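## Task

Place every battery into the bin labelled R, but keep the AAA battery out of it; all other objects stay on the table. No item may stick out past a bin's walls, both bins must end up resting flat on the table, and the result must hold without the robot supporting anything. Finish by releasing and pulling the gripper away.

## Robot and tools

Robot: one six-joint arm with a two-finger parallel gripper, so every command carries a single pose row. Joints from base outward: waist, shoulder, elbow, forearm roll, wrist pitch, wrist roll. Ranges in rad: waist -6.283 to 6.283, shoulder -2.304 to 2.304, elbow -4.224 to 0.061, forearm roll -6.283 to 6.283, wrist pitch -2.164 to 2.164, wrist roll -6.283 to 6.283. The base may sit slightly tilted on the table, and any block or post under it counts as arm for the clearance check.

Frames: the scene frame has its origin on the table top right below the base, +z up, and +y to the left when facing along +x. The gripper frame has fingers pointing along its +z and closing along its y. end_effector_position is the spot between the pads when closed, roughly 2 cm short of the fingertips; closing pushes the tips about 10 mm further along gripper +z. Reported hand position gets less accurate at long reach.

A row is 8 numbers: x, y, z (metres, scene frame), qw, qx, qy, qz (orientation quaternion, w first, scene frame), opening. Position and quaternion are an absolute pose, not an offset. Opening runs from -1 (closed) to +1 (fully open, 0.084 m). Repeat the desired quaternion in every row rather than copying a possibly drifted one from the result.

execute_actions: argument actions is a list holding zero or one entry. Empty list: returns current state with camera pictures. Action entry: rows (1 to 15 rows) plus steps (10 to 15, default 15); each row is used for one 1/30 s step and the last row repeats to fill the count. Wait entry: only steps (up to 300), counted from the previous result. Optional pictures (true/false) adds images. The call is rejected, with nothing sent, if a target lies more than 0.6 m from the last reported position along any gripper axis. On each step the commanded pose is clipped to at most 70 mm and 16 degrees away from the measured pose, and position wins over orientation if both cannot be met. After an action the arm only continues to the last clipped pose, so check the result and send the remainder. The final 10 steps of an action run after the result is returned, before your next command.

move: target is one row (absolute pose plus opening); speed is the path's top speed in m/s, 0.002 to 0.5, default 0.25, with rotation capped at twice that in rad/s. It drives a straight path of 0.5 to 10 s (cut off at 10 s), turning the short way. It does not slow for obstacles, the hand may lag, wander or overshoot speed (notably near full stretch). The opening is applied at the start. The result adds a move: line giving the ending (done, off_target, moving, held, fault) and limits (paced = pose clipped; held = some steps blocked, after which motion can be much faster), plus distance to target.

wait: seconds from 0 to 10; nothing new is sent. zoom_image: camera "cam_wrist", region [x0, y0, x1, y1] in pixels of the 504x504 image, top-left origin, at most 504 by 504. finished_scene: scene is the number of the current scene; it ends and grades it, irreversibly.

Results: a state line with pose and linear/angular velocities; grip_measured (finger opening on the command scale); joint positions and joint torques (offset, scaled, noisy, nonzero in free air). Hand target appears when nothing is pending. "pose unreachable" and HELD flag steps that the clearance check altered or blocked. cam_wrist calibration (K, distortion, T_world_to_cam) is given and may be slightly off.

Gripping: to hold, keep commanding an opening well under grip_measured; the gap sets squeeze strength, up to about 24 N per pad on parts up to ~6 cm. Sending back grip_measured gives a light hold; wide parts may slip. Fast closes can press too hard.

Hazards: contact torque reaching a load limit (N m: waist 52.8, shoulder 52.8, elbow 44, forearm roll 23.7, wrist pitch 16.7, wrist roll 16.7, held weight included) triggers a TORQUE FAULT: the joint backs off and the arm pauses 10 s. Long loaded holds heat motors: MOTOR HOT from 65 °C, brakes and OVER-TEMPERATURE FAULT at 80 °C. Objects may get brief tugs or pushes. Approach slowly, avoid dropping, slamming or shoving items, never let anything leave the table, keep bins upright, and open and retreat before ending.

Each tool is called after "Emit:" as a command line: name --argument value for each argument, lists and objects as JSON in quotes; but a table of rows of numbers goes row by row, as --pt "numbers of a row", without its own name.

## Session

Emit:
execute_actions --actions '[]'

Scene clock: 0.00 s of 4800.00 s.
end_effector_position=(+0.3388, +0.2255, +0.3703) grip_measured=+1.00 end_effector_quat_wxyz=(-0.015, +0.984, -0.173, -0.028) end_effector_velocity=(+0.000, -0.000, -0.000) end_effector_angular_velocity=(-0.001, +0.001, +0.000)
Joint positions: [ 0.432 -0.093 -0.876  0.086 -0.862  0.834  0.084]
Joint velocities: [-0.001 -0.001  0.    -0.     0.    -0.001  0.   ]
Joint torques (N m, as the arm reports them, + toward a larger angle): no reading
Motor temperatures (°C, as the motors report them): [26 22 26 27 29 29]
Hand target: +0.339, +0.225, +0.370; -0.015, +0.984, -0.173, -0.028

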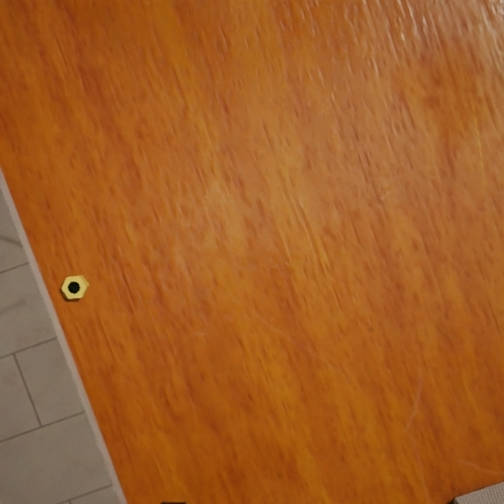

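Emit:
move --target '[0.35, 0.0, 0.55, 0, 1, 0, 0, 1]'

Scene clock: 1.93 s of 4800.00 s.
end_effector_position=(+0.3492, +0.0006, +0.5495) grip_measured=+1.00 end_effector_quat_wxyz=(-0.000, +1.000, +0.000, +0.000) end_effector_velocity=(+0.001, -0.001, +0.001) end_effector_angular_velocity=(+0.001, +0.000, +0.002)
Joint positions: [-0.065  0.166 -1.048 -0.022 -1.266  0.053  0.084]
Joint velocities: [-0.003 -0.001 -0.003  0.001 -0.001 -0.006  0.   ]
Joint torques (N m, as the arm reports them, + toward a larger angle): [ -3.67  10.73 -15.05   0.14   0.02  -0.41]
Motor temperatures (°C, as the motors report them): [26 22 26 27 29 29]
Hand target: +0.349, +0.000, +0.550; -0.000, +1.000, +0.000, +0.000
Off the commanded pose: 0.001 m, 0 deg.
Kept back: nothing.
move: done
camera_calibration (this result's frames):
cam_wrist: T_world_to_cam=[[-0.00366197, -0.999981, 0.00496752, 0.03293], [-0.999967, 0.00369775, 0.00721392, 0.408374], [-0.00723215, -0.00494094, -0.999962, 0.680755], [0, 0, 0, 1]] pos_world=[0.413404, 0.0347829, 0.677619]

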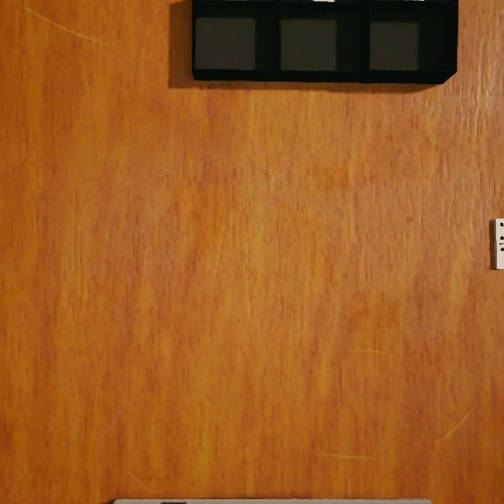

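Emit:
move --target '[0.5, -0.12, 0.5, 0, 1, 0, 0, 1]'

Scene clock: 3.47 s of 4800.00 s.
end_effector_position=(+0.4995, -0.1200, +0.5007) grip_measured=+1.00 end_effector_quat_wxyz=(+0.000, +1.000, +0.000, +0.000) end_effector_velocity=(+0.002, -0.001, -0.002) end_effector_angular_velocity=(+0.000, +0.003, -0.000)
Joint positions: [-0.303 -0.248 -1.359 -0.035 -1.155 -0.177  0.084]
Joint velocities: [-0.002 -0.008 -0.005 -0.001 -0.    -0.001 -0.   ]
Joint torques (N m, as the arm reports them, + toward a larger angle): [ -3.31  29.24 -14.96   0.24  -0.03  -0.38]
Motor temperatures (°C, as the motors report them): [26 22 26 27 29 29]
Hand target: +0.500, -0.120, +0.500; +0.000, +1.000, -0.000, +0.000
Off the commanded pose: 0.001 m, 0 deg.
Kept back: nothing.
move: done
camera_calibration (this result's frames):
cam_wrist: T_world_to_cam=[[-0.00385289, -0.999979, 0.00524577, -0.0869324], [-0.99997, 0.003888, 0.00669938, 0.55975], [-0.00671963, -0.0052198, -0.999964, 0.632101], [0, 0, 0, 1]] pos_world=[0.563646, -0.0858074, 0.628784]

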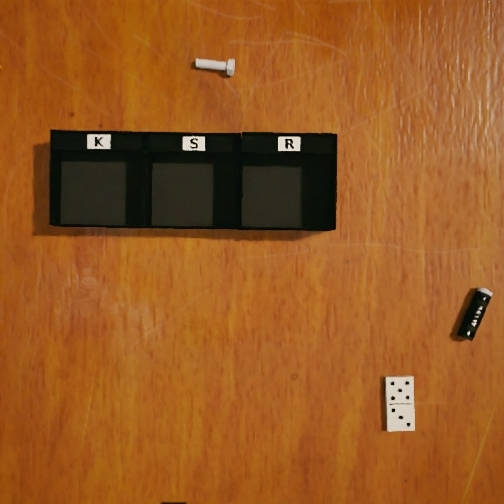

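Emit:
zoom_image --camera "cam_wrist" --region '[420, 270, 504, 354]'

Emit:
zoom_image --camera "cam_wrist" --region '[200, 110, 360, 250]'

Region (420, 270, 504, 354) of cam_wrist's 504x504 image, scaled by 6.000, with more detail than that image has.

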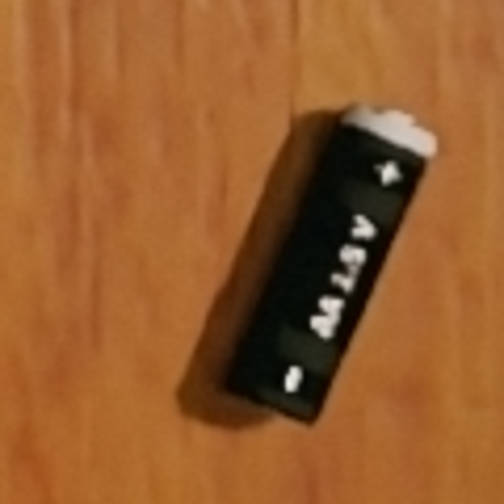

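Region (200, 110, 360, 250) of cam_wrist's 504x504 image, scaled by 3.150, with more detail than that image has; it fills the top 441 rows of this view, and the rest is white.

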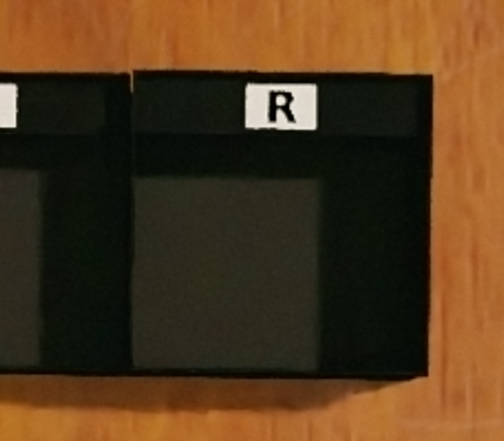

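Emit:
move --target '[0.35, -0.38, 0.5, 0, 1, 0, 0, 1]' --speed 0.35

Scene clock: 5.57 s of 4800.00 s.
end_effector_position=(+0.3498, -0.3789, +0.5000) grip_measured=+1.00 end_effector_quat_wxyz=(+0.000, +1.000, +0.000, +0.000) end_effector_velocity=(-0.001, -0.002, -0.000) end_effector_angular_velocity=(+0.001, +0.001, -0.002)
Joint positions: [-0.867 -0.205 -1.336 -0.056 -1.151 -0.733  0.084]
Joint velocities: [-0.005 -0.002 -0.002  0.    -0.001 -0.003 -0.   ]
Joint torques (N m, as the arm reports them, + toward a larger angle): [ -2.83  27.61 -14.91  -0.09  -0.04  -0.28]
Motor temperatures (°C, as the motors report them): [26 22 26 27 29 29]
Hand target: +0.350, -0.379, +0.500; +0.000, +1.000, -0.000, +0.000
Off the commanded pose: 0.001 m, 0 deg.
Kept back: nothing.
move: done
camera_calibration (this result's frames):
cam_wrist: T_world_to_cam=[[-0.00361554, -0.999979, 0.00532533, -0.346506], [-0.99997, 0.00365183, 0.00682003, 0.4109], [-0.00683933, -0.00530051, -0.999963, 0.629083], [0, 0, 0, 1]] pos_world=[0.413937, -0.344664, 0.628103]

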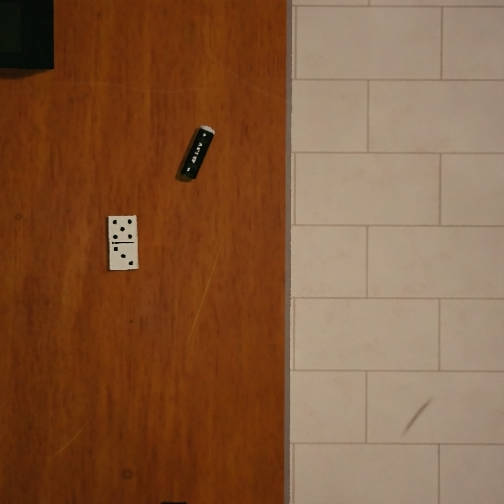

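Emit:
move --target '[0.501, -0.298, 0.14, 0, 0.9796, -0.2011, 0, 0.2]' --speed 0.35

Scene clock: 8.37 s of 4800.00 s.
end_effector_position=(+0.5013, -0.2990, +0.1409) grip_measured=+0.19 end_effector_quat_wxyz=(+0.000, +0.980, -0.201, +0.000) end_effector_velocity=(-0.000, +0.001, -0.004) end_effector_angular_velocity=(+0.002, +0.004, -0.002)
Joint positions: [-0.623 -0.763 -1.227 -0.094 -0.498 -0.023  0.052]
Joint velocities: [ 0.001 -0.007 -0.002 -0.002  0.001  0.005 -0.   ]
Joint torques (N m, as the arm reports them, + toward a larger angle): [ -2.37  41.9  -11.93  -0.27  -0.01  -0.3 ]
Motor temperatures (°C, as the motors report them): [26 22 26 27 29 29]
Hand target: +0.501, -0.299, +0.140; +0.000, +0.980, -0.201, -0.000
Off the commanded pose: 0.001 m, 0 deg.
Kept back: nothing.
move: done
camera_calibration (this result's frames):
cam_wrist: T_world_to_cam=[[-0.39785, -0.917434, 0.00547937, -0.0418825], [-0.917411, 0.397881, 0.00689146, 0.640992], [-0.0085026, -0.00228507, -0.999961, 0.27321], [0, 0, 0, 1]] pos_world=[0.573713, -0.292838, 0.269011]

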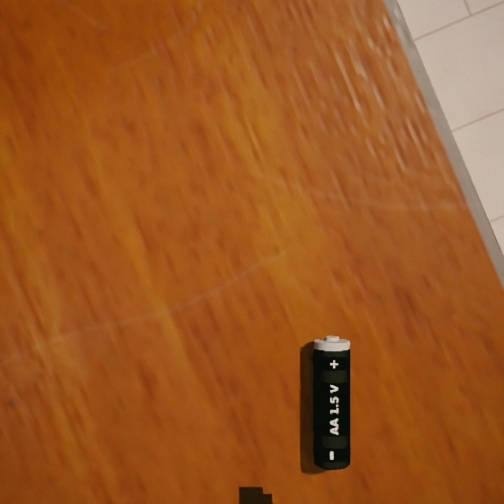

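Emit:
move --target '[0.5036, -0.299, 0.04, 0, 0.9796, -0.2011, 0, -0.1]' --speed 0.2

Emit:
move --target '[0.5036, -0.299, 0.023, 0, 0.9796, -0.2011, 0, -0.1]' --speed 0.04

Scene clock: 10.10 s of 4800.00 s.
end_effector_position=(+0.5039, -0.2992, +0.0406) grip_measured=-0.11 end_effector_quat_wxyz=(+0.000, +0.980, -0.201, +0.000) end_effector_velocity=(-0.000, +0.000, -0.003) end_effector_angular_velocity=(+0.000, +0.002, -0.000)
Joint positions: [-0.629 -0.953 -1.271 -0.13  -0.351  0.011  0.039]
Joint velocities: [ 0.    -0.007 -0.003 -0.002  0.002  0.003 -0.   ]
Joint torques (N m, as the arm reports them, + toward a larger angle): [ -2.34  46.14 -11.04  -0.05  -0.01  -0.35]
Motor temperatures (°C, as the motors report them): [26 22 26 27 29 29]
Hand target: +0.504, -0.299, +0.040; +0.000, +0.980, -0.201, -0.000
Off the commanded pose: 0.001 m, 0 deg.
Kept back: nothing.
move: done
camera_calibration (this result's frames):
cam_wrist: T_world_to_cam=[[-0.39761, -0.917539, 0.00530655, -0.0406563], [-0.917518, 0.397639, 0.00667593, 0.644152], [-0.00823552, -0.00221443, -0.999964, 0.172809], [0, 0, 0, 1]] pos_world=[0.576279, -0.293061, 0.168718]

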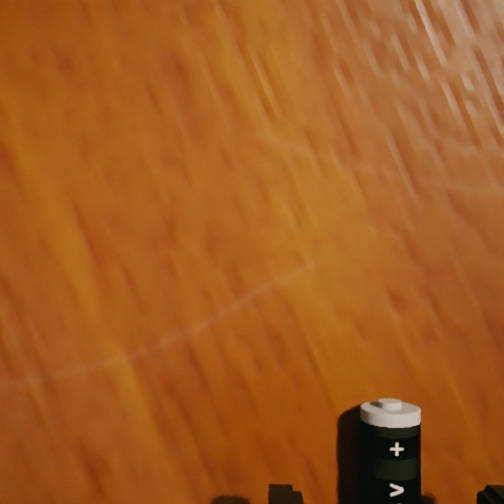

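Scene clock: 10.87 s of 4800.00 s.
end_effector_position=(+0.5037, -0.2990, +0.0232) grip_measured=-0.11 end_effector_quat_wxyz=(+0.000, +0.980, -0.201, +0.000) end_effector_velocity=(-0.000, -0.000, -0.002) end_effector_angular_velocity=(+0.000, +0.001, +0.001)
Joint positions: [-0.63  -0.988 -1.282 -0.139 -0.329  0.018  0.039]
Joint velocities: [-0.001 -0.003 -0.001 -0.001  0.002 -0.001 -0.   ]
Joint torques (N m, as the arm reports them, + toward a larger angle): [ -2.25  46.27 -10.37  -0.32  -0.01  -0.35]
Motor temperatures (°C, as the motors report them): [26 22 26 27 29 29]
Hand target: +0.504, -0.299, +0.023; +0.000, +0.980, -0.201, -0.000
Off the commanded pose: 0.000 m, 0 deg.
Kept back: nothing.
move: done
camera_calibration (this result's frames):
cam_wrist: T_world_to_cam=[[-0.397547, -0.917567, 0.00517653, -0.0405434], [-0.917542, 0.397576, 0.00707531, 0.643984], [-0.00855014, -0.00193691, -0.999962, 0.155667], [0, 0, 0, 1]] pos_world=[0.576096, -0.292933, 0.151314]

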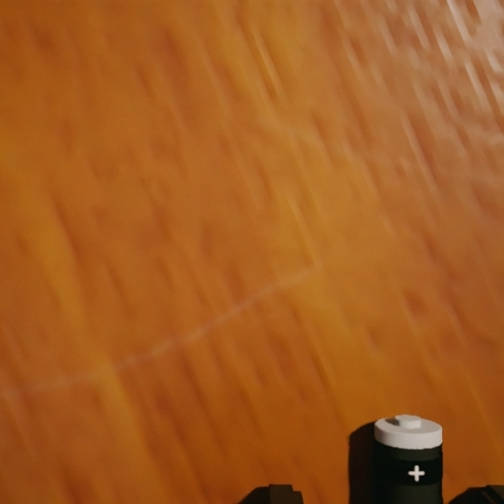

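Emit:
move --target '[0.5022, -0.3022, 0.025, 0, 0.9796, -0.2011, 0, -0.5]' --speed 0.03

Emit:
move --target '[0.5022, -0.3022, 0.025, 0, 0.9796, -0.2011, 0, -0.9]' --speed 0.03

Scene clock: 11.93 s of 4800.00 s.
end_effector_position=(+0.5022, -0.3021, +0.0250) grip_measured=-0.52 end_effector_quat_wxyz=(+0.000, +0.980, -0.201, -0.000) end_effector_velocity=(-0.001, -0.000, -0.000) end_effector_angular_velocity=(+0.001, +0.001, -0.002)
Joint positions: [-0.636 -0.985 -1.282 -0.138 -0.332  0.012  0.021]
Joint velocities: [-0.001 -0.     0.001  0.002 -0.    -0.001  0.   ]
Joint torques (N m, as the arm reports them, + toward a larger angle): [ -3.19  46.93 -10.21  -0.12   0.01  -0.32]
Motor temperatures (°C, as the motors report them): [26 22 26 27 29 29]
Hand target: +0.502, -0.302, +0.025; -0.000, +0.980, -0.201, +0.000
Off the commanded pose: 0.000 m, 0 deg.
Kept back: nothing.
move: done
camera_calibration (this result's frames):
cam_wrist: T_world_to_cam=[[-0.397532, -0.917574, 0.00515352, -0.0439827], [-0.917547, 0.397561, 0.00722136, 0.64385], [-0.00867497, -0.00185787, -0.999961, 0.157483], [0, 0, 0, 1]] pos_world=[0.574645, -0.296035, 0.153054]

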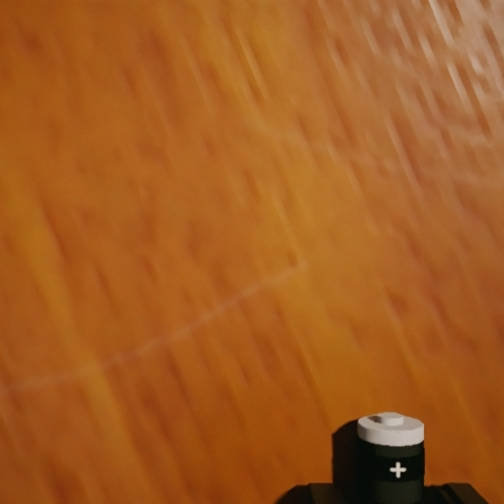

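Scene clock: 12.63 s of 4800.00 s.
end_effector_position=(+0.5022, -0.3022, +0.0250) grip_measured=-0.69 end_effector_quat_wxyz=(-0.000, +0.980, -0.201, -0.000) end_effector_velocity=(-0.000, +0.001, -0.000) end_effector_angular_velocity=(-0.000, +0.001, +0.003)
Joint positions: [-0.636 -0.985 -1.282 -0.138 -0.332  0.012  0.014]
Joint velocities: [ 0.001 -0.     0.    -0.002  0.    -0.001 -0.   ]
Joint torques (N m, as the arm reports them, + toward a larger angle): [ -2.41  46.65 -10.45  -0.15  -0.03  -0.31]
Motor temperatures (°C, as the motors report them): [26 22 26 27 29 29]
Hand target: +0.502, -0.302, +0.025; -0.000, +0.980, -0.201, +0.000
Off the commanded pose: 0.000 m, 0 deg.
Kept back: nothing.
move: done
camera_calibration (this result's frames):
cam_wrist: T_world_to_cam=[[-0.397534, -0.917573, 0.00514739, -0.0440382], [-0.917546, 0.397564, 0.00723877, 0.643852], [-0.00868851, -0.00184531, -0.999961, 0.157516], [0, 0, 0, 1]] pos_world=[0.574625, -0.29609, 0.153075]

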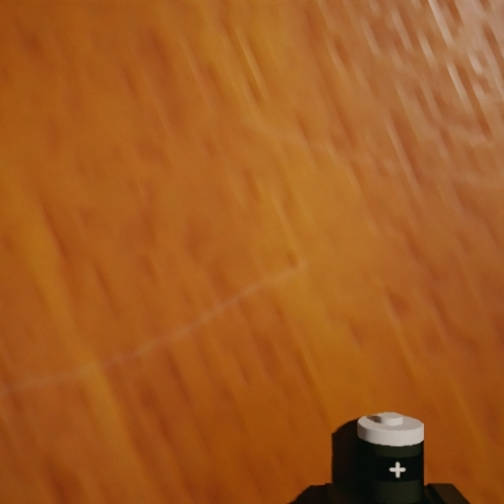

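Emit:
move --target '[0.5022, -0.3022, 0.12, 0, 0.9796, -0.2011, 0, -0.95]' --speed 0.2

Emit:
move --target '[0.55, -0.157, 0.17, 0, 1, 0, 0, -0.95]' --speed 0.25

Scene clock: 14.17 s of 4800.00 s.
end_effector_position=(+0.5019, -0.3020, +0.1194) grip_measured=-0.69 end_effector_quat_wxyz=(-0.000, +0.980, -0.201, -0.000) end_effector_velocity=(+0.001, -0.001, +0.004) end_effector_angular_velocity=(-0.001, -0.003, -0.003)
Joint positions: [-0.629 -0.805 -1.238 -0.099 -0.467 -0.023  0.014]
Joint velocities: [-0.001  0.006 -0.001  0.001 -0.003 -0.    -0.   ]
Joint torques (N m, as the arm reports them, + toward a larger angle): [ -2.01  44.6  -11.84   0.05   0.01  -0.44]
Motor temperatures (°C, as the motors report them): [26 22 26 27 29 29]
Hand target: +0.502, -0.302, +0.120; -0.000, +0.980, -0.201, +0.000
Off the commanded pose: 0.001 m, 0 deg.
Kept back: nothing.
move: done
camera_calibration (this result's frames):
cam_wrist: T_world_to_cam=[[-0.397465, -0.917604, 0.00498729, -0.0444887], [-0.917572, 0.397493, 0.0077783, 0.64276], [-0.00911981, -0.0014846, -0.999957, 0.252244], [0, 0, 0, 1]] pos_world=[0.574396, -0.295941, 0.247456]

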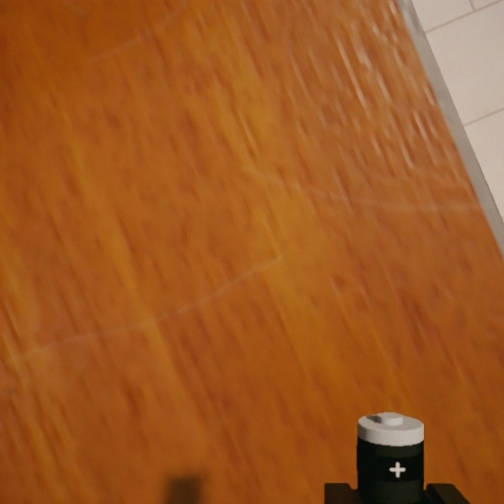

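Scene clock: 15.47 s of 4800.00 s.
end_effector_position=(+0.5501, -0.1576, +0.1698) grip_measured=-0.69 end_effector_quat_wxyz=(-0.000, +1.000, -0.000, -0.000) end_effector_velocity=(+0.001, +0.002, +0.001) end_effector_angular_velocity=(-0.001, -0.001, +0.007)
Joint positions: [-0.368 -0.71  -1.202 -0.068 -0.536 -0.196  0.014]
Joint velocities: [ 0.004  0.002 -0.001 -0.    -0.001 -0.002  0.   ]
Joint torques (N m, as the arm reports them, + toward a larger angle): [ -3.35  42.15 -12.32  -0.26  -0.01  -0.41]
Motor temperatures (°C, as the motors report them): [26 22 26 27 29 29]
Hand target: +0.550, -0.157, +0.170; -0.000, +1.000, +0.000, -0.000
Off the commanded pose: 0.001 m, 0 deg.
Kept back: nothing.
move: done
camera_calibration (this result's frames):
cam_wrist: T_world_to_cam=[[-0.00458045, -0.999977, 0.00507339, -0.122154], [-0.999962, 0.00461819, 0.00745161, 0.61263], [-0.00747487, -0.00503906, -0.999959, 0.301836], [0, 0, 0, 1]] pos_world=[0.614304, -0.12346, 0.297878]

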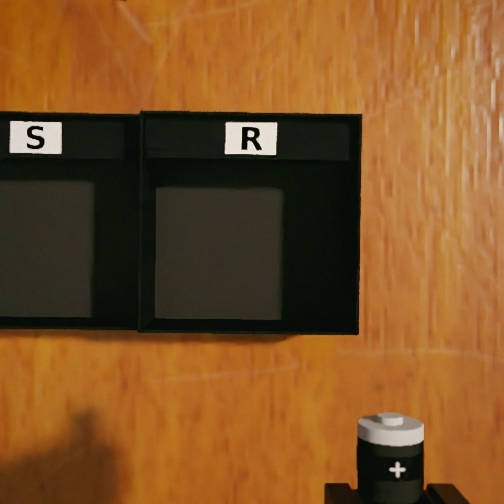

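Emit:
move --target '[0.612, -0.111, 0.10, 0, 1, 0, 0, -0.95]' --speed 0.2

Emit:
move --target '[0.612, -0.111, 0.032, 0, 1, 0, 0, -0.95]' --speed 0.06

Scene clock: 17.60 s of 4800.00 s.
end_effector_position=(+0.6122, -0.1114, +0.1005) grip_measured=-0.69 end_effector_quat_wxyz=(+0.000, +1.000, -0.000, +0.000) end_effector_velocity=(+0.001, +0.001, -0.002) end_effector_angular_velocity=(+0.001, +0.001, -0.001)
Joint positions: [-0.277 -0.929 -1.388 -0.064 -0.505 -0.108  0.014]
Joint velocities: [ 0.002 -0.006 -0.004  0.001 -0.     0.002 -0.   ]
Joint torques (N m, as the arm reports them, + toward a larger angle): [ -3.2   47.36 -12.05  -0.24   0.01  -0.4 ]
Motor temperatures (°C, as the motors report them): [26 22 26 27 29 29]
Hand target: +0.612, -0.111, +0.100; +0.000, +1.000, -0.000, -0.000
Off the commanded pose: 0.001 m, 0 deg.
Kept back: nothing.
move: done
camera_calibration (this result's frames):
cam_wrist: T_world_to_cam=[[-0.00403736, -0.999978, 0.0052055, -0.075726], [-0.999967, 0.00407362, 0.00697383, 0.675063], [-0.00699489, -0.00517718, -0.999962, 0.232874], [0, 0, 0, 1]] pos_world=[0.676364, -0.0772687, 0.228552]

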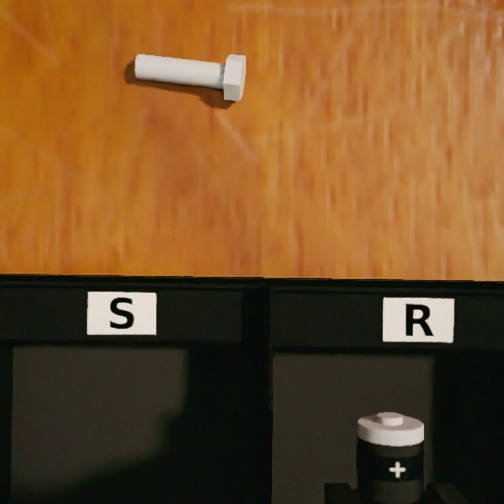

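Scene clock: 19.07 s of 4800.00 s.
end_effector_position=(+0.6122, -0.1110, +0.0323) grip_measured=-0.69 end_effector_quat_wxyz=(+0.000, +1.000, -0.000, +0.000) end_effector_velocity=(+0.000, -0.001, -0.001) end_effector_angular_velocity=(+0.000, -0.000, -0.001)
Joint positions: [-0.279 -1.053 -1.422 -0.077 -0.415 -0.097  0.014]
Joint velocities: [-0.002 -0.002 -0.001  0.001  0.001 -0.001 -0.   ]
Joint torques (N m, as the arm reports them, + toward a larger angle): [ -3.02  49.35 -11.43  -0.08  -0.03  -0.32]
Motor temperatures (°C, as the motors report them): [26 22 26 27 29 29]
Hand target: +0.612, -0.111, +0.032; +0.000, +1.000, -0.000, -0.000
Off the commanded pose: 0.000 m, 0 deg.
Kept back: nothing.
move: done
camera_calibration (this result's frames):
cam_wrist: T_world_to_cam=[[-0.00392736, -0.999978, 0.00525596, -0.0750727], [-0.999968, 0.00396391, 0.00696222, 0.675521], [-0.0069829, -0.00522844, -0.999962, 0.164765], [0, 0, 0, 1]] pos_world=[0.676355, -0.0768874, 0.16045]

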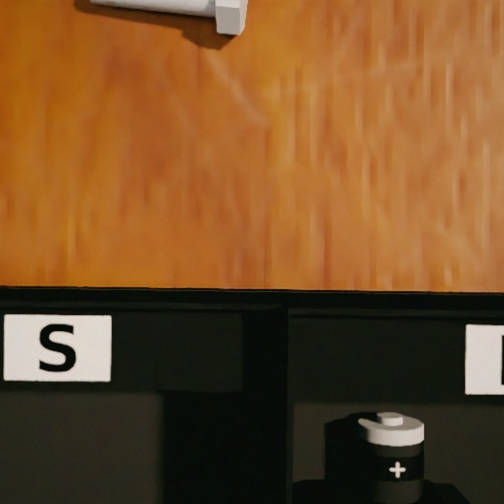

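Emit:
move --target '[0.612, -0.111, 0.029, 0, 1, 0, 0, -0.95]' --speed 0.02

Emit:
move --target '[0.612, -0.111, 0.029, 0, 1, 0, 0, -0.5]' --speed 0.02

Emit:
move --target '[0.612, -0.111, 0.11, 0, 1, 0, 0, -0.5]' --speed 0.12

Scene clock: 20.23 s of 4800.00 s.
end_effector_position=(+0.6132, -0.1112, +0.0310) grip_measured=-0.69 end_effector_quat_wxyz=(+0.000, +1.000, +0.000, +0.001) end_effector_velocity=(-0.001, +0.000, -0.001) end_effector_angular_velocity=(-0.000, -0.003, +0.000)
Joint positions: [-0.28  -1.056 -1.425 -0.078 -0.412 -0.096  0.014]
Joint velocities: [-0.     0.002  0.005  0.     0.007 -0.     0.   ]
Joint torques (N m, as the arm reports them, + toward a larger angle): [-3.89 16.7  -4.66 -0.19  2.52 -0.24]
Motor temperatures (°C, as the motors report them): [26 22 26 27 29 29]
Hand target: +0.612, -0.111, +0.029; +0.000, +1.000, -0.000, -0.000
Off the commanded pose: 0.002 m, 0 deg.
Kept back: nothing.
move: done
camera_calibration (this result's frames):
cam_wrist: T_world_to_cam=[[-0.00387376, -0.999977, 0.00562181, -0.0753063], [-0.99998, 0.00390173, 0.00497187, 0.676566], [-0.00499369, -0.00560244, -0.999972, 0.162183], [0, 0, 0, 1]] pos_world=[0.677071, -0.0770357, 0.159238]

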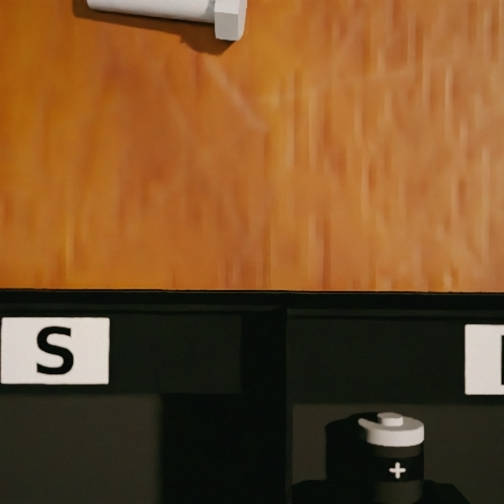

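Scene clock: 20.93 s of 4800.00 s.
end_effector_position=(+0.6123, -0.1111, +0.0293) grip_measured=-0.52 end_effector_quat_wxyz=(+0.000, +1.000, -0.000, +0.000) end_effector_velocity=(+0.000, -0.000, +0.000) end_effector_angular_velocity=(+0.000, -0.000, -0.000)
Joint positions: [-0.28  -1.059 -1.424 -0.078 -0.411 -0.096  0.021]
Joint velocities: [-0.     0.    -0.     0.001  0.    -0.001  0.   ]
Joint torques (N m, as the arm reports them, + toward a larger angle): [-1.84 38.92 -7.69 -0.16 -0.48 -0.34]
Motor temperatures (°C, as the motors report them): [26 22 26 27 29 29]
Hand target: +0.612, -0.111, +0.029; +0.000, +1.000, -0.000, -0.000
Off the commanded pose: 0.000 m, 0 deg.
Kept back: nothing.
move: done
camera_calibration (this result's frames):
cam_wrist: T_world_to_cam=[[-0.0039219, -0.999978, 0.00525661, -0.0750688], [-0.999971, 0.00395622, 0.00653415, 0.675636], [-0.00655481, -0.00523083, -0.999965, 0.161432], [0, 0, 0, 1]] pos_world=[0.67638, -0.0768958, 0.157407]

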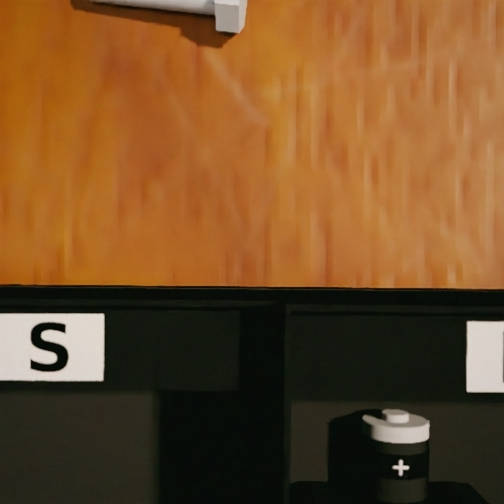

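Scene clock: 22.00 s of 4800.00 s.
end_effector_position=(+0.6117, -0.1109, +0.1095) grip_measured=-0.52 end_effector_quat_wxyz=(-0.000, +1.000, +0.000, -0.000) end_effector_velocity=(+0.001, -0.001, +0.004) end_effector_angular_velocity=(-0.001, -0.003, +0.001)
Joint positions: [-0.276 -0.913 -1.384 -0.062 -0.518 -0.109  0.021]
Joint velocities: [-0.     0.006 -0.001 -0.001 -0.003 -0.001 -0.   ]
Joint torques (N m, as the arm reports them, + toward a larger angle): [ -3.08  47.5  -12.46   0.07   0.01  -0.38]
Motor temperatures (°C, as the motors report them): [26 22 26 27 29 29]
Hand target: +0.612, -0.111, +0.110; -0.000, +1.000, +0.000, +0.000
Off the commanded pose: 0.001 m, 0 deg.
Kept back: nothing.
move: done
camera_calibration (this result's frames):
cam_wrist: T_world_to_cam=[[-0.00382907, -0.99998, 0.00500445, -0.0754045], [-0.999963, 0.00386731, 0.00765377, 0.674389], [-0.00767298, -0.00497496, -0.999958, 0.242353], [0, 0, 0, 1]] pos_world=[0.675935, -0.0768054, 0.237558]

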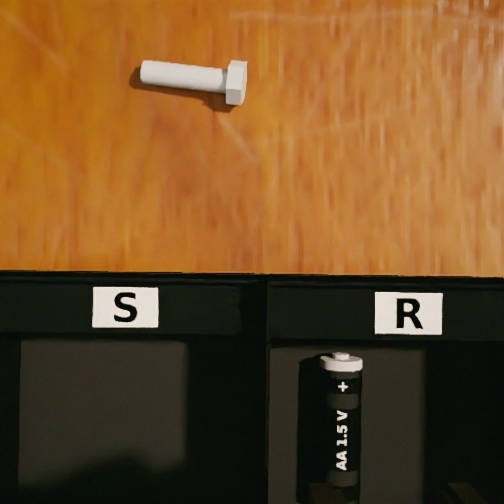

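Emit:
move --target '[0.6, 0.15, 0.45, 0, 1, 0, 0, 1]' --speed 0.35

Scene clock: 24.17 s of 4800.00 s.
end_effector_position=(+0.6003, +0.1495, +0.4495) grip_measured=+1.00 end_effector_quat_wxyz=(-0.000, +1.000, +0.000, -0.000) end_effector_velocity=(+0.000, +0.002, +0.002) end_effector_angular_velocity=(+0.001, -0.001, +0.001)
Joint positions: [ 0.143 -0.56  -1.637 -0.011 -1.132  0.259  0.084]
Joint velocities: [ 0.003 -0.001 -0.005  0.001 -0.003  0.001 -0.   ]
Joint torques (N m, as the arm reports them, + toward a larger angle): [ -4.04  39.89 -15.24   0.15  -0.02  -0.33]
Motor temperatures (°C, as the motors report them): [26 22 26 27 29 29]
Hand target: +0.600, +0.150, +0.450; -0.000, +1.000, +0.000, -0.000
Off the commanded pose: 0.001 m, 0 deg.
Kept back: nothing.
move: done
camera_calibration (this result's frames):
cam_wrist: T_world_to_cam=[[-0.00371876, -0.999981, 0.00496838, 0.183245], [-0.999963, 0.00375737, 0.00778354, 0.659315], [-0.00780206, -0.00493925, -0.999957, 0.583591], [0, 0, 0, 1]] pos_world=[0.664525, 0.183646, 0.577524]

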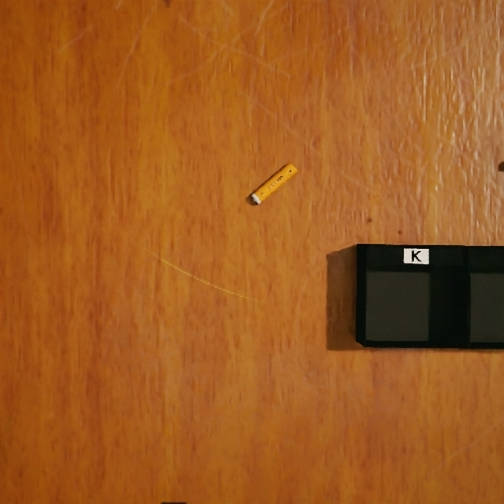

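Emit:
zoom_image --camera "cam_wrist" --region '[232, 144, 316, 228]'

Region (232, 144, 316, 228) of cam_wrist's 504x504 image, scaled by 6.000, with more detail than that image has.

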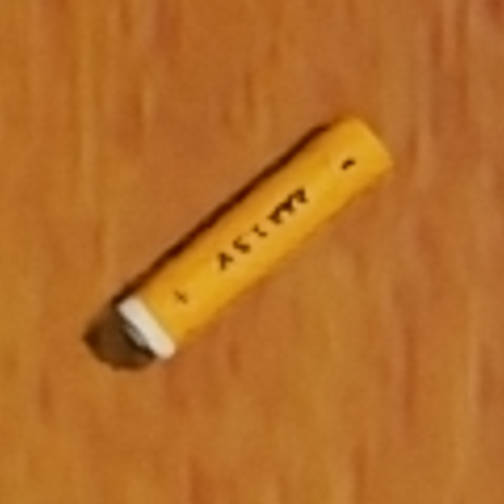

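Emit:
move --target '[0.62, 0.0, 0.5, 0, 0.9537, 0, 0.3007, 1]' --speed 0.35

Scene clock: 26.40 s of 4800.00 s.
end_effector_position=(+0.6195, +0.0003, +0.4995) grip_measured=+1.00 end_effector_quat_wxyz=(+0.000, +0.954, -0.000, +0.300) end_effector_velocity=(+0.000, -0.002, +0.001) end_effector_angular_velocity=(+0.003, -0.009, +0.001)
Joint positions: [-0.081 -0.189 -1.183 -0.085 -0.435  0.09   0.084]
Joint velocities: [-0.005  0.004  0.005  0.012  0.01  -0.014 -0.   ]
Joint torques (N m, as the arm reports them, + toward a larger angle): [ -3.6   26.4  -15.67   0.15   0.91  -0.35]
Motor temperatures (°C, as the motors report them): [26 22 26 27 29 29]
Hand target: +0.620, +0.000, +0.500; +0.000, +0.954, -0.000, +0.301
Off the commanded pose: 0.001 m, 0 deg.
Kept back: nothing.
move: done
camera_calibration (this result's frames):
cam_wrist: T_world_to_cam=[[-0.00633106, -0.999977, 0.00246442, 0.0367584], [-0.823671, 0.00381734, -0.567055, 0.856629], [0.567032, -0.00561994, -0.823676, 0.188821], [0, 0, 0, 1]] pos_world=[0.598745, 0.0345487, 0.641192]

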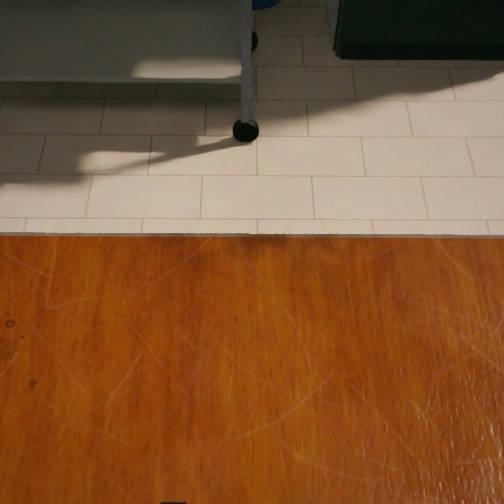

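Emit:
zoom_image --camera "cam_wrist" --region '[0, 300, 100, 400]'

Emit:
move --target '[0.6, -0.25, 0.5, 0, 0.985, 0, 0.174, 1]' --speed 0.35

Region (0, 300, 100, 400) of cam_wrist's 504x504 image, scaled by 5.040, with more detail than that image has.

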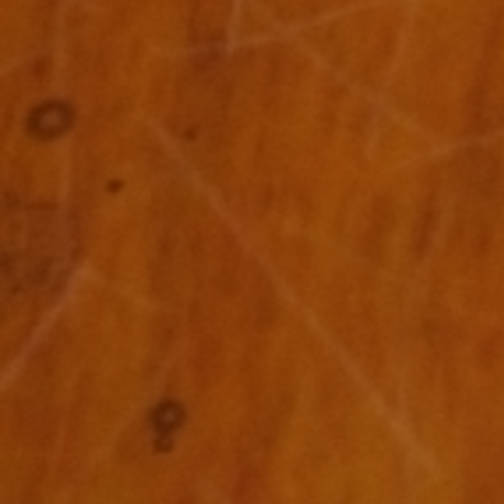

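Scene clock: 29.50 s of 4800.00 s.
end_effector_position=(+0.5995, -0.2491, +0.5003) grip_measured=+1.00 end_effector_quat_wxyz=(-0.000, +0.985, +0.000, +0.174) end_effector_velocity=(+0.000, -0.002, -0.001) end_effector_angular_velocity=(+0.003, +0.003, -0.003)
Joint positions: [-0.513 -0.39  -1.511  0.129 -0.838 -0.479  0.084]
Joint velocities: [-0.003 -0.005 -0.006  0.002 -0.005 -0.     0.   ]
Joint torques (N m, as the arm reports them, + toward a larger angle): [ -2.53  34.93 -15.31   0.34   0.49  -0.35]
Motor temperatures (°C, as the motors report them): [26 22 26 27 29 29]
Hand target: +0.600, -0.249, +0.500; -0.000, +0.985, +0.000, +0.174
Off the commanded pose: 0.001 m, 0 deg.
Kept back: nothing.
move: done
camera_calibration (this result's frames):
cam_wrist: T_world_to_cam=[[-0.00491975, -0.999982, 0.00344116, -0.214135], [-0.941712, 0.00347544, -0.336401, 0.796862], [0.336383, -0.0048956, -0.941713, 0.39699], [0, 0, 0, 1]] pos_world=[0.615821, -0.214957, 0.642652]

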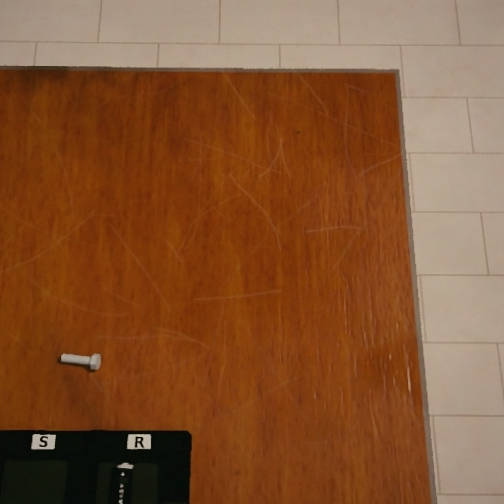

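Emit:
move --target '[0.0, -0.32, 0.5, 0, 1, 0, 0, 1]' --speed 0.4

Scene clock: 31.90 s of 4800.00 s.
end_effector_position=(+0.0010, -0.3179, +0.4993) grip_measured=+1.00 end_effector_quat_wxyz=(+0.000, +1.000, +0.000, +0.000) end_effector_velocity=(-0.002, -0.000, -0.000) end_effector_angular_velocity=(+0.001, +0.000, +0.000)
Joint positions: [-1.562  0.389 -0.822 -0.056 -1.194 -1.431  0.084]
Joint velocities: [-0.007 -0.     0.    -0.     0.    -0.007 -0.   ]
Joint torques (N m, as the arm reports them, + toward a larger angle): [ -4.72   4.71 -15.08   0.23  -0.1   -0.42]
Motor temperatures (°C, as the motors report them): [26 22 26 27 29 29]
Hand target: +0.001, -0.318, +0.499; +0.000, +1.000, -0.000, +0.000
Off the commanded pose: 0.002 m, 0 deg.
Kept back: nothing.
move: done
camera_calibration (this result's frames):
cam_wrist: T_world_to_cam=[[-0.0036915, -0.999978, 0.00550533, -0.28689], [-0.999971, 0.00372838, 0.006705, 0.0619493], [-0.00672538, -0.00548042, -0.999962, 0.626243], [0, 0, 0, 1]] pos_world=[0.0651002, -0.283683, 0.627383]

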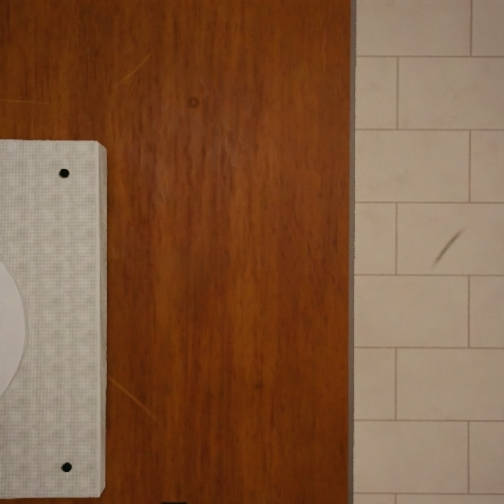

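Emit:
move --target '[-0.33, -0.15, 0.52, 0, 1, 0, 0, 1]' --speed 0.4

Scene clock: 33.97 s of 4800.00 s.
end_effector_position=(-0.3283, -0.1500, +0.5202) grip_measured=+1.00 end_effector_quat_wxyz=(+0.000, +1.000, +0.000, -0.000) end_effector_velocity=(-0.002, +0.000, -0.000) end_effector_angular_velocity=(-0.003, -0.003, -0.003)
Joint positions: [-2.826  0.343 -0.928  0.001 -1.215 -2.715  0.084]
Joint velocities: [-0.007 -0.006 -0.004  0.005  0.    -0.006 -0.   ]
Joint torques (N m, as the arm reports them, + toward a larger angle): [ -3.37   7.33 -14.53   0.12  -0.15  -0.27]
Motor temperatures (°C, as the motors report them): [26 22 26 27 29 29]
Hand target: -0.329, -0.150, +0.520; +0.000, +1.000, +0.000, -0.000
Off the commanded pose: 0.002 m, 0 deg.
Kept back: nothing.
move: done; limits=paced
camera_calibration (this result's frames):
cam_wrist: T_world_to_cam=[[-0.00359061, -0.999976, 0.00586762, -0.120496], [-0.999962, 0.003637, 0.00791546, -0.26878], [-0.00793662, -0.00583898, -0.999951, 0.645424], [0, 0, 0, 1]] pos_world=[-0.26408, -0.115747, 0.648227]

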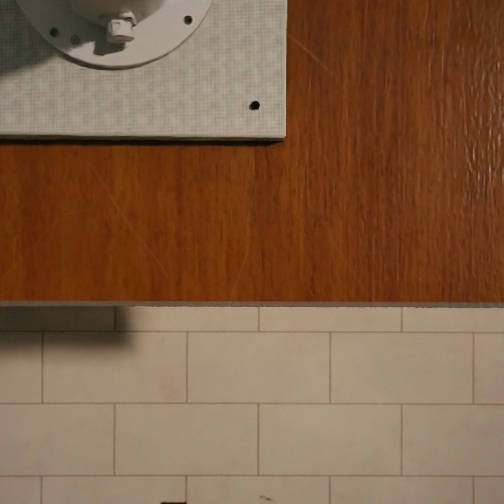

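Emit:
move --target '[-0.25, 0.24, 0.52, 0, 0.985, 0, 0.174, 1]' --speed 0.4

Scene clock: 36.00 s of 4800.00 s.
end_effector_position=(-0.2494, +0.2384, +0.5203) grip_measured=+1.00 end_effector_quat_wxyz=(-0.000, +0.985, +0.000, +0.173) end_effector_velocity=(+0.001, +0.003, -0.001) end_effector_angular_velocity=(-0.002, -0.003, -0.001)
Joint positions: [-3.962  0.153 -1.026 -0.178 -1.425 -3.807  0.084]
Joint velocities: [-0.006 -0.006 -0.002 -0.002  0.001 -0.004 -0.   ]
Joint torques (N m, as the arm reports them, + toward a larger angle): [ -5.04  14.59 -14.38  -0.19  -0.55  -0.34]
Motor temperatures (°C, as the motors report them): [26 22 26 27 29 29]
Hand target: -0.249, +0.239, +0.520; +0.000, +0.985, -0.000, +0.174
Off the commanded pose: 0.002 m, 0 deg.
Kept back: nothing.
move: done; limits=paced
camera_calibration (this result's frames):
cam_wrist: T_world_to_cam=[[-0.00534934, -0.99998, 0.00344137, 0.269002], [-0.942291, 0.00388865, -0.334771, 0.00139032], [0.334751, -0.00503358, -0.942293, 0.703647], [0, 0, 0, 1]] pos_world=[-0.232797, 0.272533, 0.662582]

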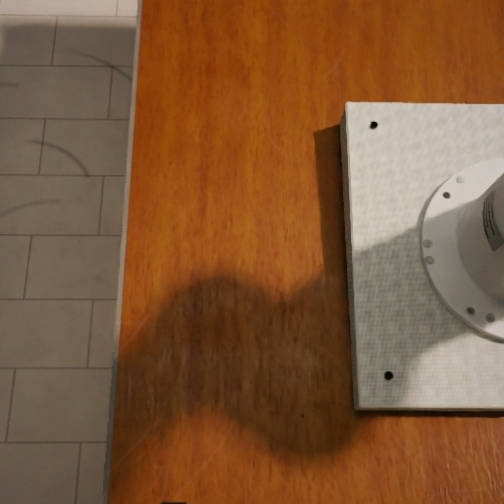

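Emit:
move --target '[0.2, 0.33, 0.5, 0, 0.9537, 0, 0.3007, 1]' --speed 0.4

Scene clock: 38.40 s of 4800.00 s.
end_effector_position=(+0.1989, +0.3286, +0.4999) grip_measured=+1.00 end_effector_quat_wxyz=(-0.000, +0.954, -0.000, +0.301) end_effector_velocity=(+0.002, +0.001, -0.001) end_effector_angular_velocity=(-0.003, -0.000, +0.001)
Joint positions: [-5.084  0.225 -0.807 -0.663 -1.004 -4.622  0.084]
Joint velocities: [-0.005 -0.005 -0.002 -0.002  0.003 -0.004 -0.   ]
Joint torques (N m, as the arm reports them, + toward a larger angle): [ -3.82   8.8  -14.9   -0.61  -0.15  -0.39]
Motor temperatures (°C, as the motors report them): [26 22 26 27 29 29]
Hand target: +0.199, +0.329, +0.500; -0.000, +0.954, -0.000, +0.301
Off the commanded pose: 0.002 m, 0 deg.
Kept back: nothing.
move: done; limits=paced
camera_calibration (this result's frames):
cam_wrist: T_world_to_cam=[[-0.00623777, -0.99998, 0.00115656, 0.363015], [-0.823349, 0.00447958, -0.567518, 0.509122], [0.567501, -0.0044923, -0.82336, 0.428919], [0, 0, 0, 1]] pos_world=[0.178038, 0.362653, 0.641671]

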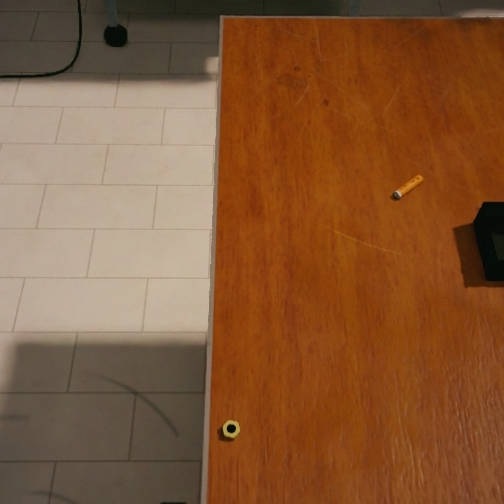

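Emit:
move --target '[0.371, 0.048, 0.26, 0.0651, 0.9311, -0.2064, 0.2936, 1]' --speed 0.4

Scene clock: 40.63 s of 4800.00 s.
end_effector_position=(+0.3697, +0.0482, +0.2604) grip_measured=+1.00 end_effector_quat_wxyz=(+0.065, +0.931, -0.207, +0.294) end_effector_velocity=(+0.001, -0.001, -0.001) end_effector_angular_velocity=(-0.000, -0.010, -0.002)
Joint positions: [-5.976  0.013 -0.356 -1.586 -0.449 -3.941  0.084]
Joint velocities: [-0.002 -0.003  0.004 -0.036 -0.004  0.037  0.   ]
Joint torques (N m, as the arm reports them, + toward a larger angle): [ -4.34  11.79 -11.33  -0.08  -0.79  -0.28]
Motor temperatures (°C, as the motors report them): [26 22 26 27 29 29]
Hand target: +0.370, +0.048, +0.260; +0.065, +0.931, -0.207, +0.294
Off the commanded pose: 0.001 m, 0 deg.
Kept back: nothing.
move: done; limits=paced
camera_calibration (this result's frames):
cam_wrist: T_world_to_cam=[[-0.428489, -0.903545, 0.00190467, 0.235237], [-0.744249, 0.351749, -0.567773, 0.469171], [0.512338, -0.244702, -0.823183, 0.165442], [0, 0, 0, 1]] pos_world=[0.365215, 0.0880011, 0.402124]

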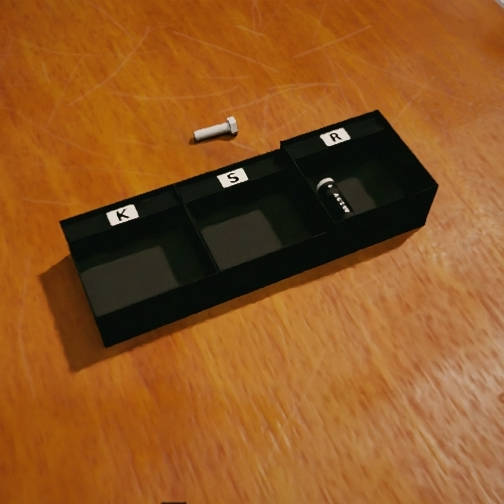

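Emit:
zoom_image --camera "cam_wrist" --region '[50, 100, 450, 360]'

Region (50, 100, 450, 360) of cam_wrist's 504x504 image, scaled by 1.260, with more detail than that image has; it fills the top 328 rows of this view, and the rest is white.

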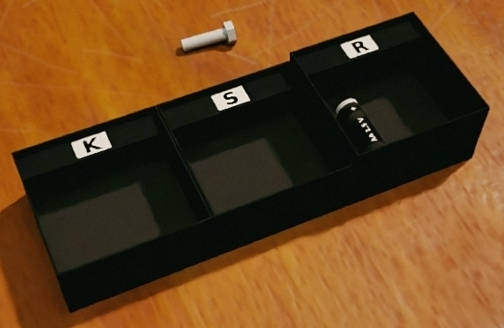

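Emit:
zoom_image --camera "cam_wrist" --region '[250, 100, 450, 280]'

Region (250, 100, 450, 280) of cam_wrist's 504x504 image, scaled by 2.520, with more detail than that image has; it fills the top 454 rows of this view, and the rest is white.

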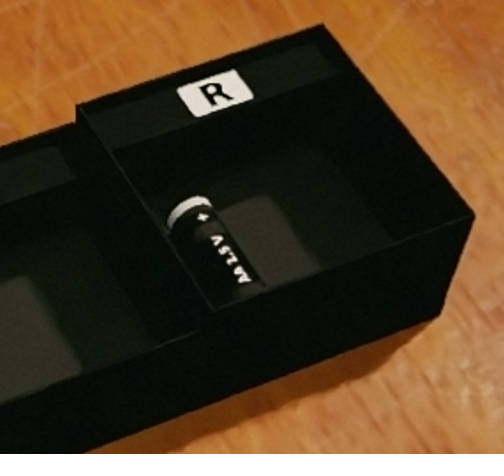

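Emit:
move --target '[0.44, -0.03, 0.07, 0.1391, 0.8146, -0.2183, 0.5190, 1]' --speed 0.25

Scene clock: 43.80 s of 4800.00 s.
end_effector_position=(+0.4403, -0.0298, +0.0713) grip_measured=+1.00 end_effector_quat_wxyz=(+0.139, +0.815, -0.218, +0.519) end_effector_velocity=(+0.001, -0.001, -0.002) end_effector_angular_velocity=(-0.002, -0.005, +0.001)
Joint positions: [-6.076 -1.006 -0.532 -2.387 -1.435 -2.834  0.084]
Joint velocities: [-0.002 -0.012 -0.006 -0.002 -0.01   0.004 -0.   ]
Joint torques (N m, as the arm reports them, + toward a larger angle): [-3.34 31.56 -0.76  0.21 -1.66 -0.35]
Motor temperatures (°C, as the motors report them): [26 22 26 27 29 29]
Hand target: +0.440, -0.030, +0.071; +0.139, +0.815, -0.218, +0.519
Off the commanded pose: 0.001 m, 0 deg.
Kept back: nothing.
move: done
camera_calibration (this result's frames):
cam_wrist: T_world_to_cam=[[-0.50528, -0.862954, -0.00139517, 0.230579], [-0.369328, 0.217711, -0.903437, 0.296641], [0.779929, -0.455973, -0.428719, -0.197684], [0, 0, 0, 1]] pos_world=[0.380244, 0.0442583, 0.183567]

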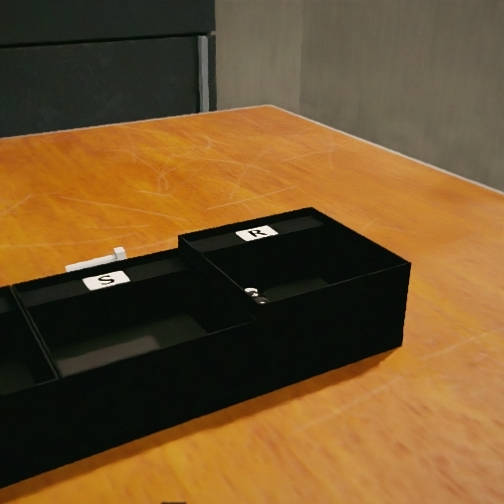

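Emit:
finished_scene --scene 1

The scene is finished: the task was done.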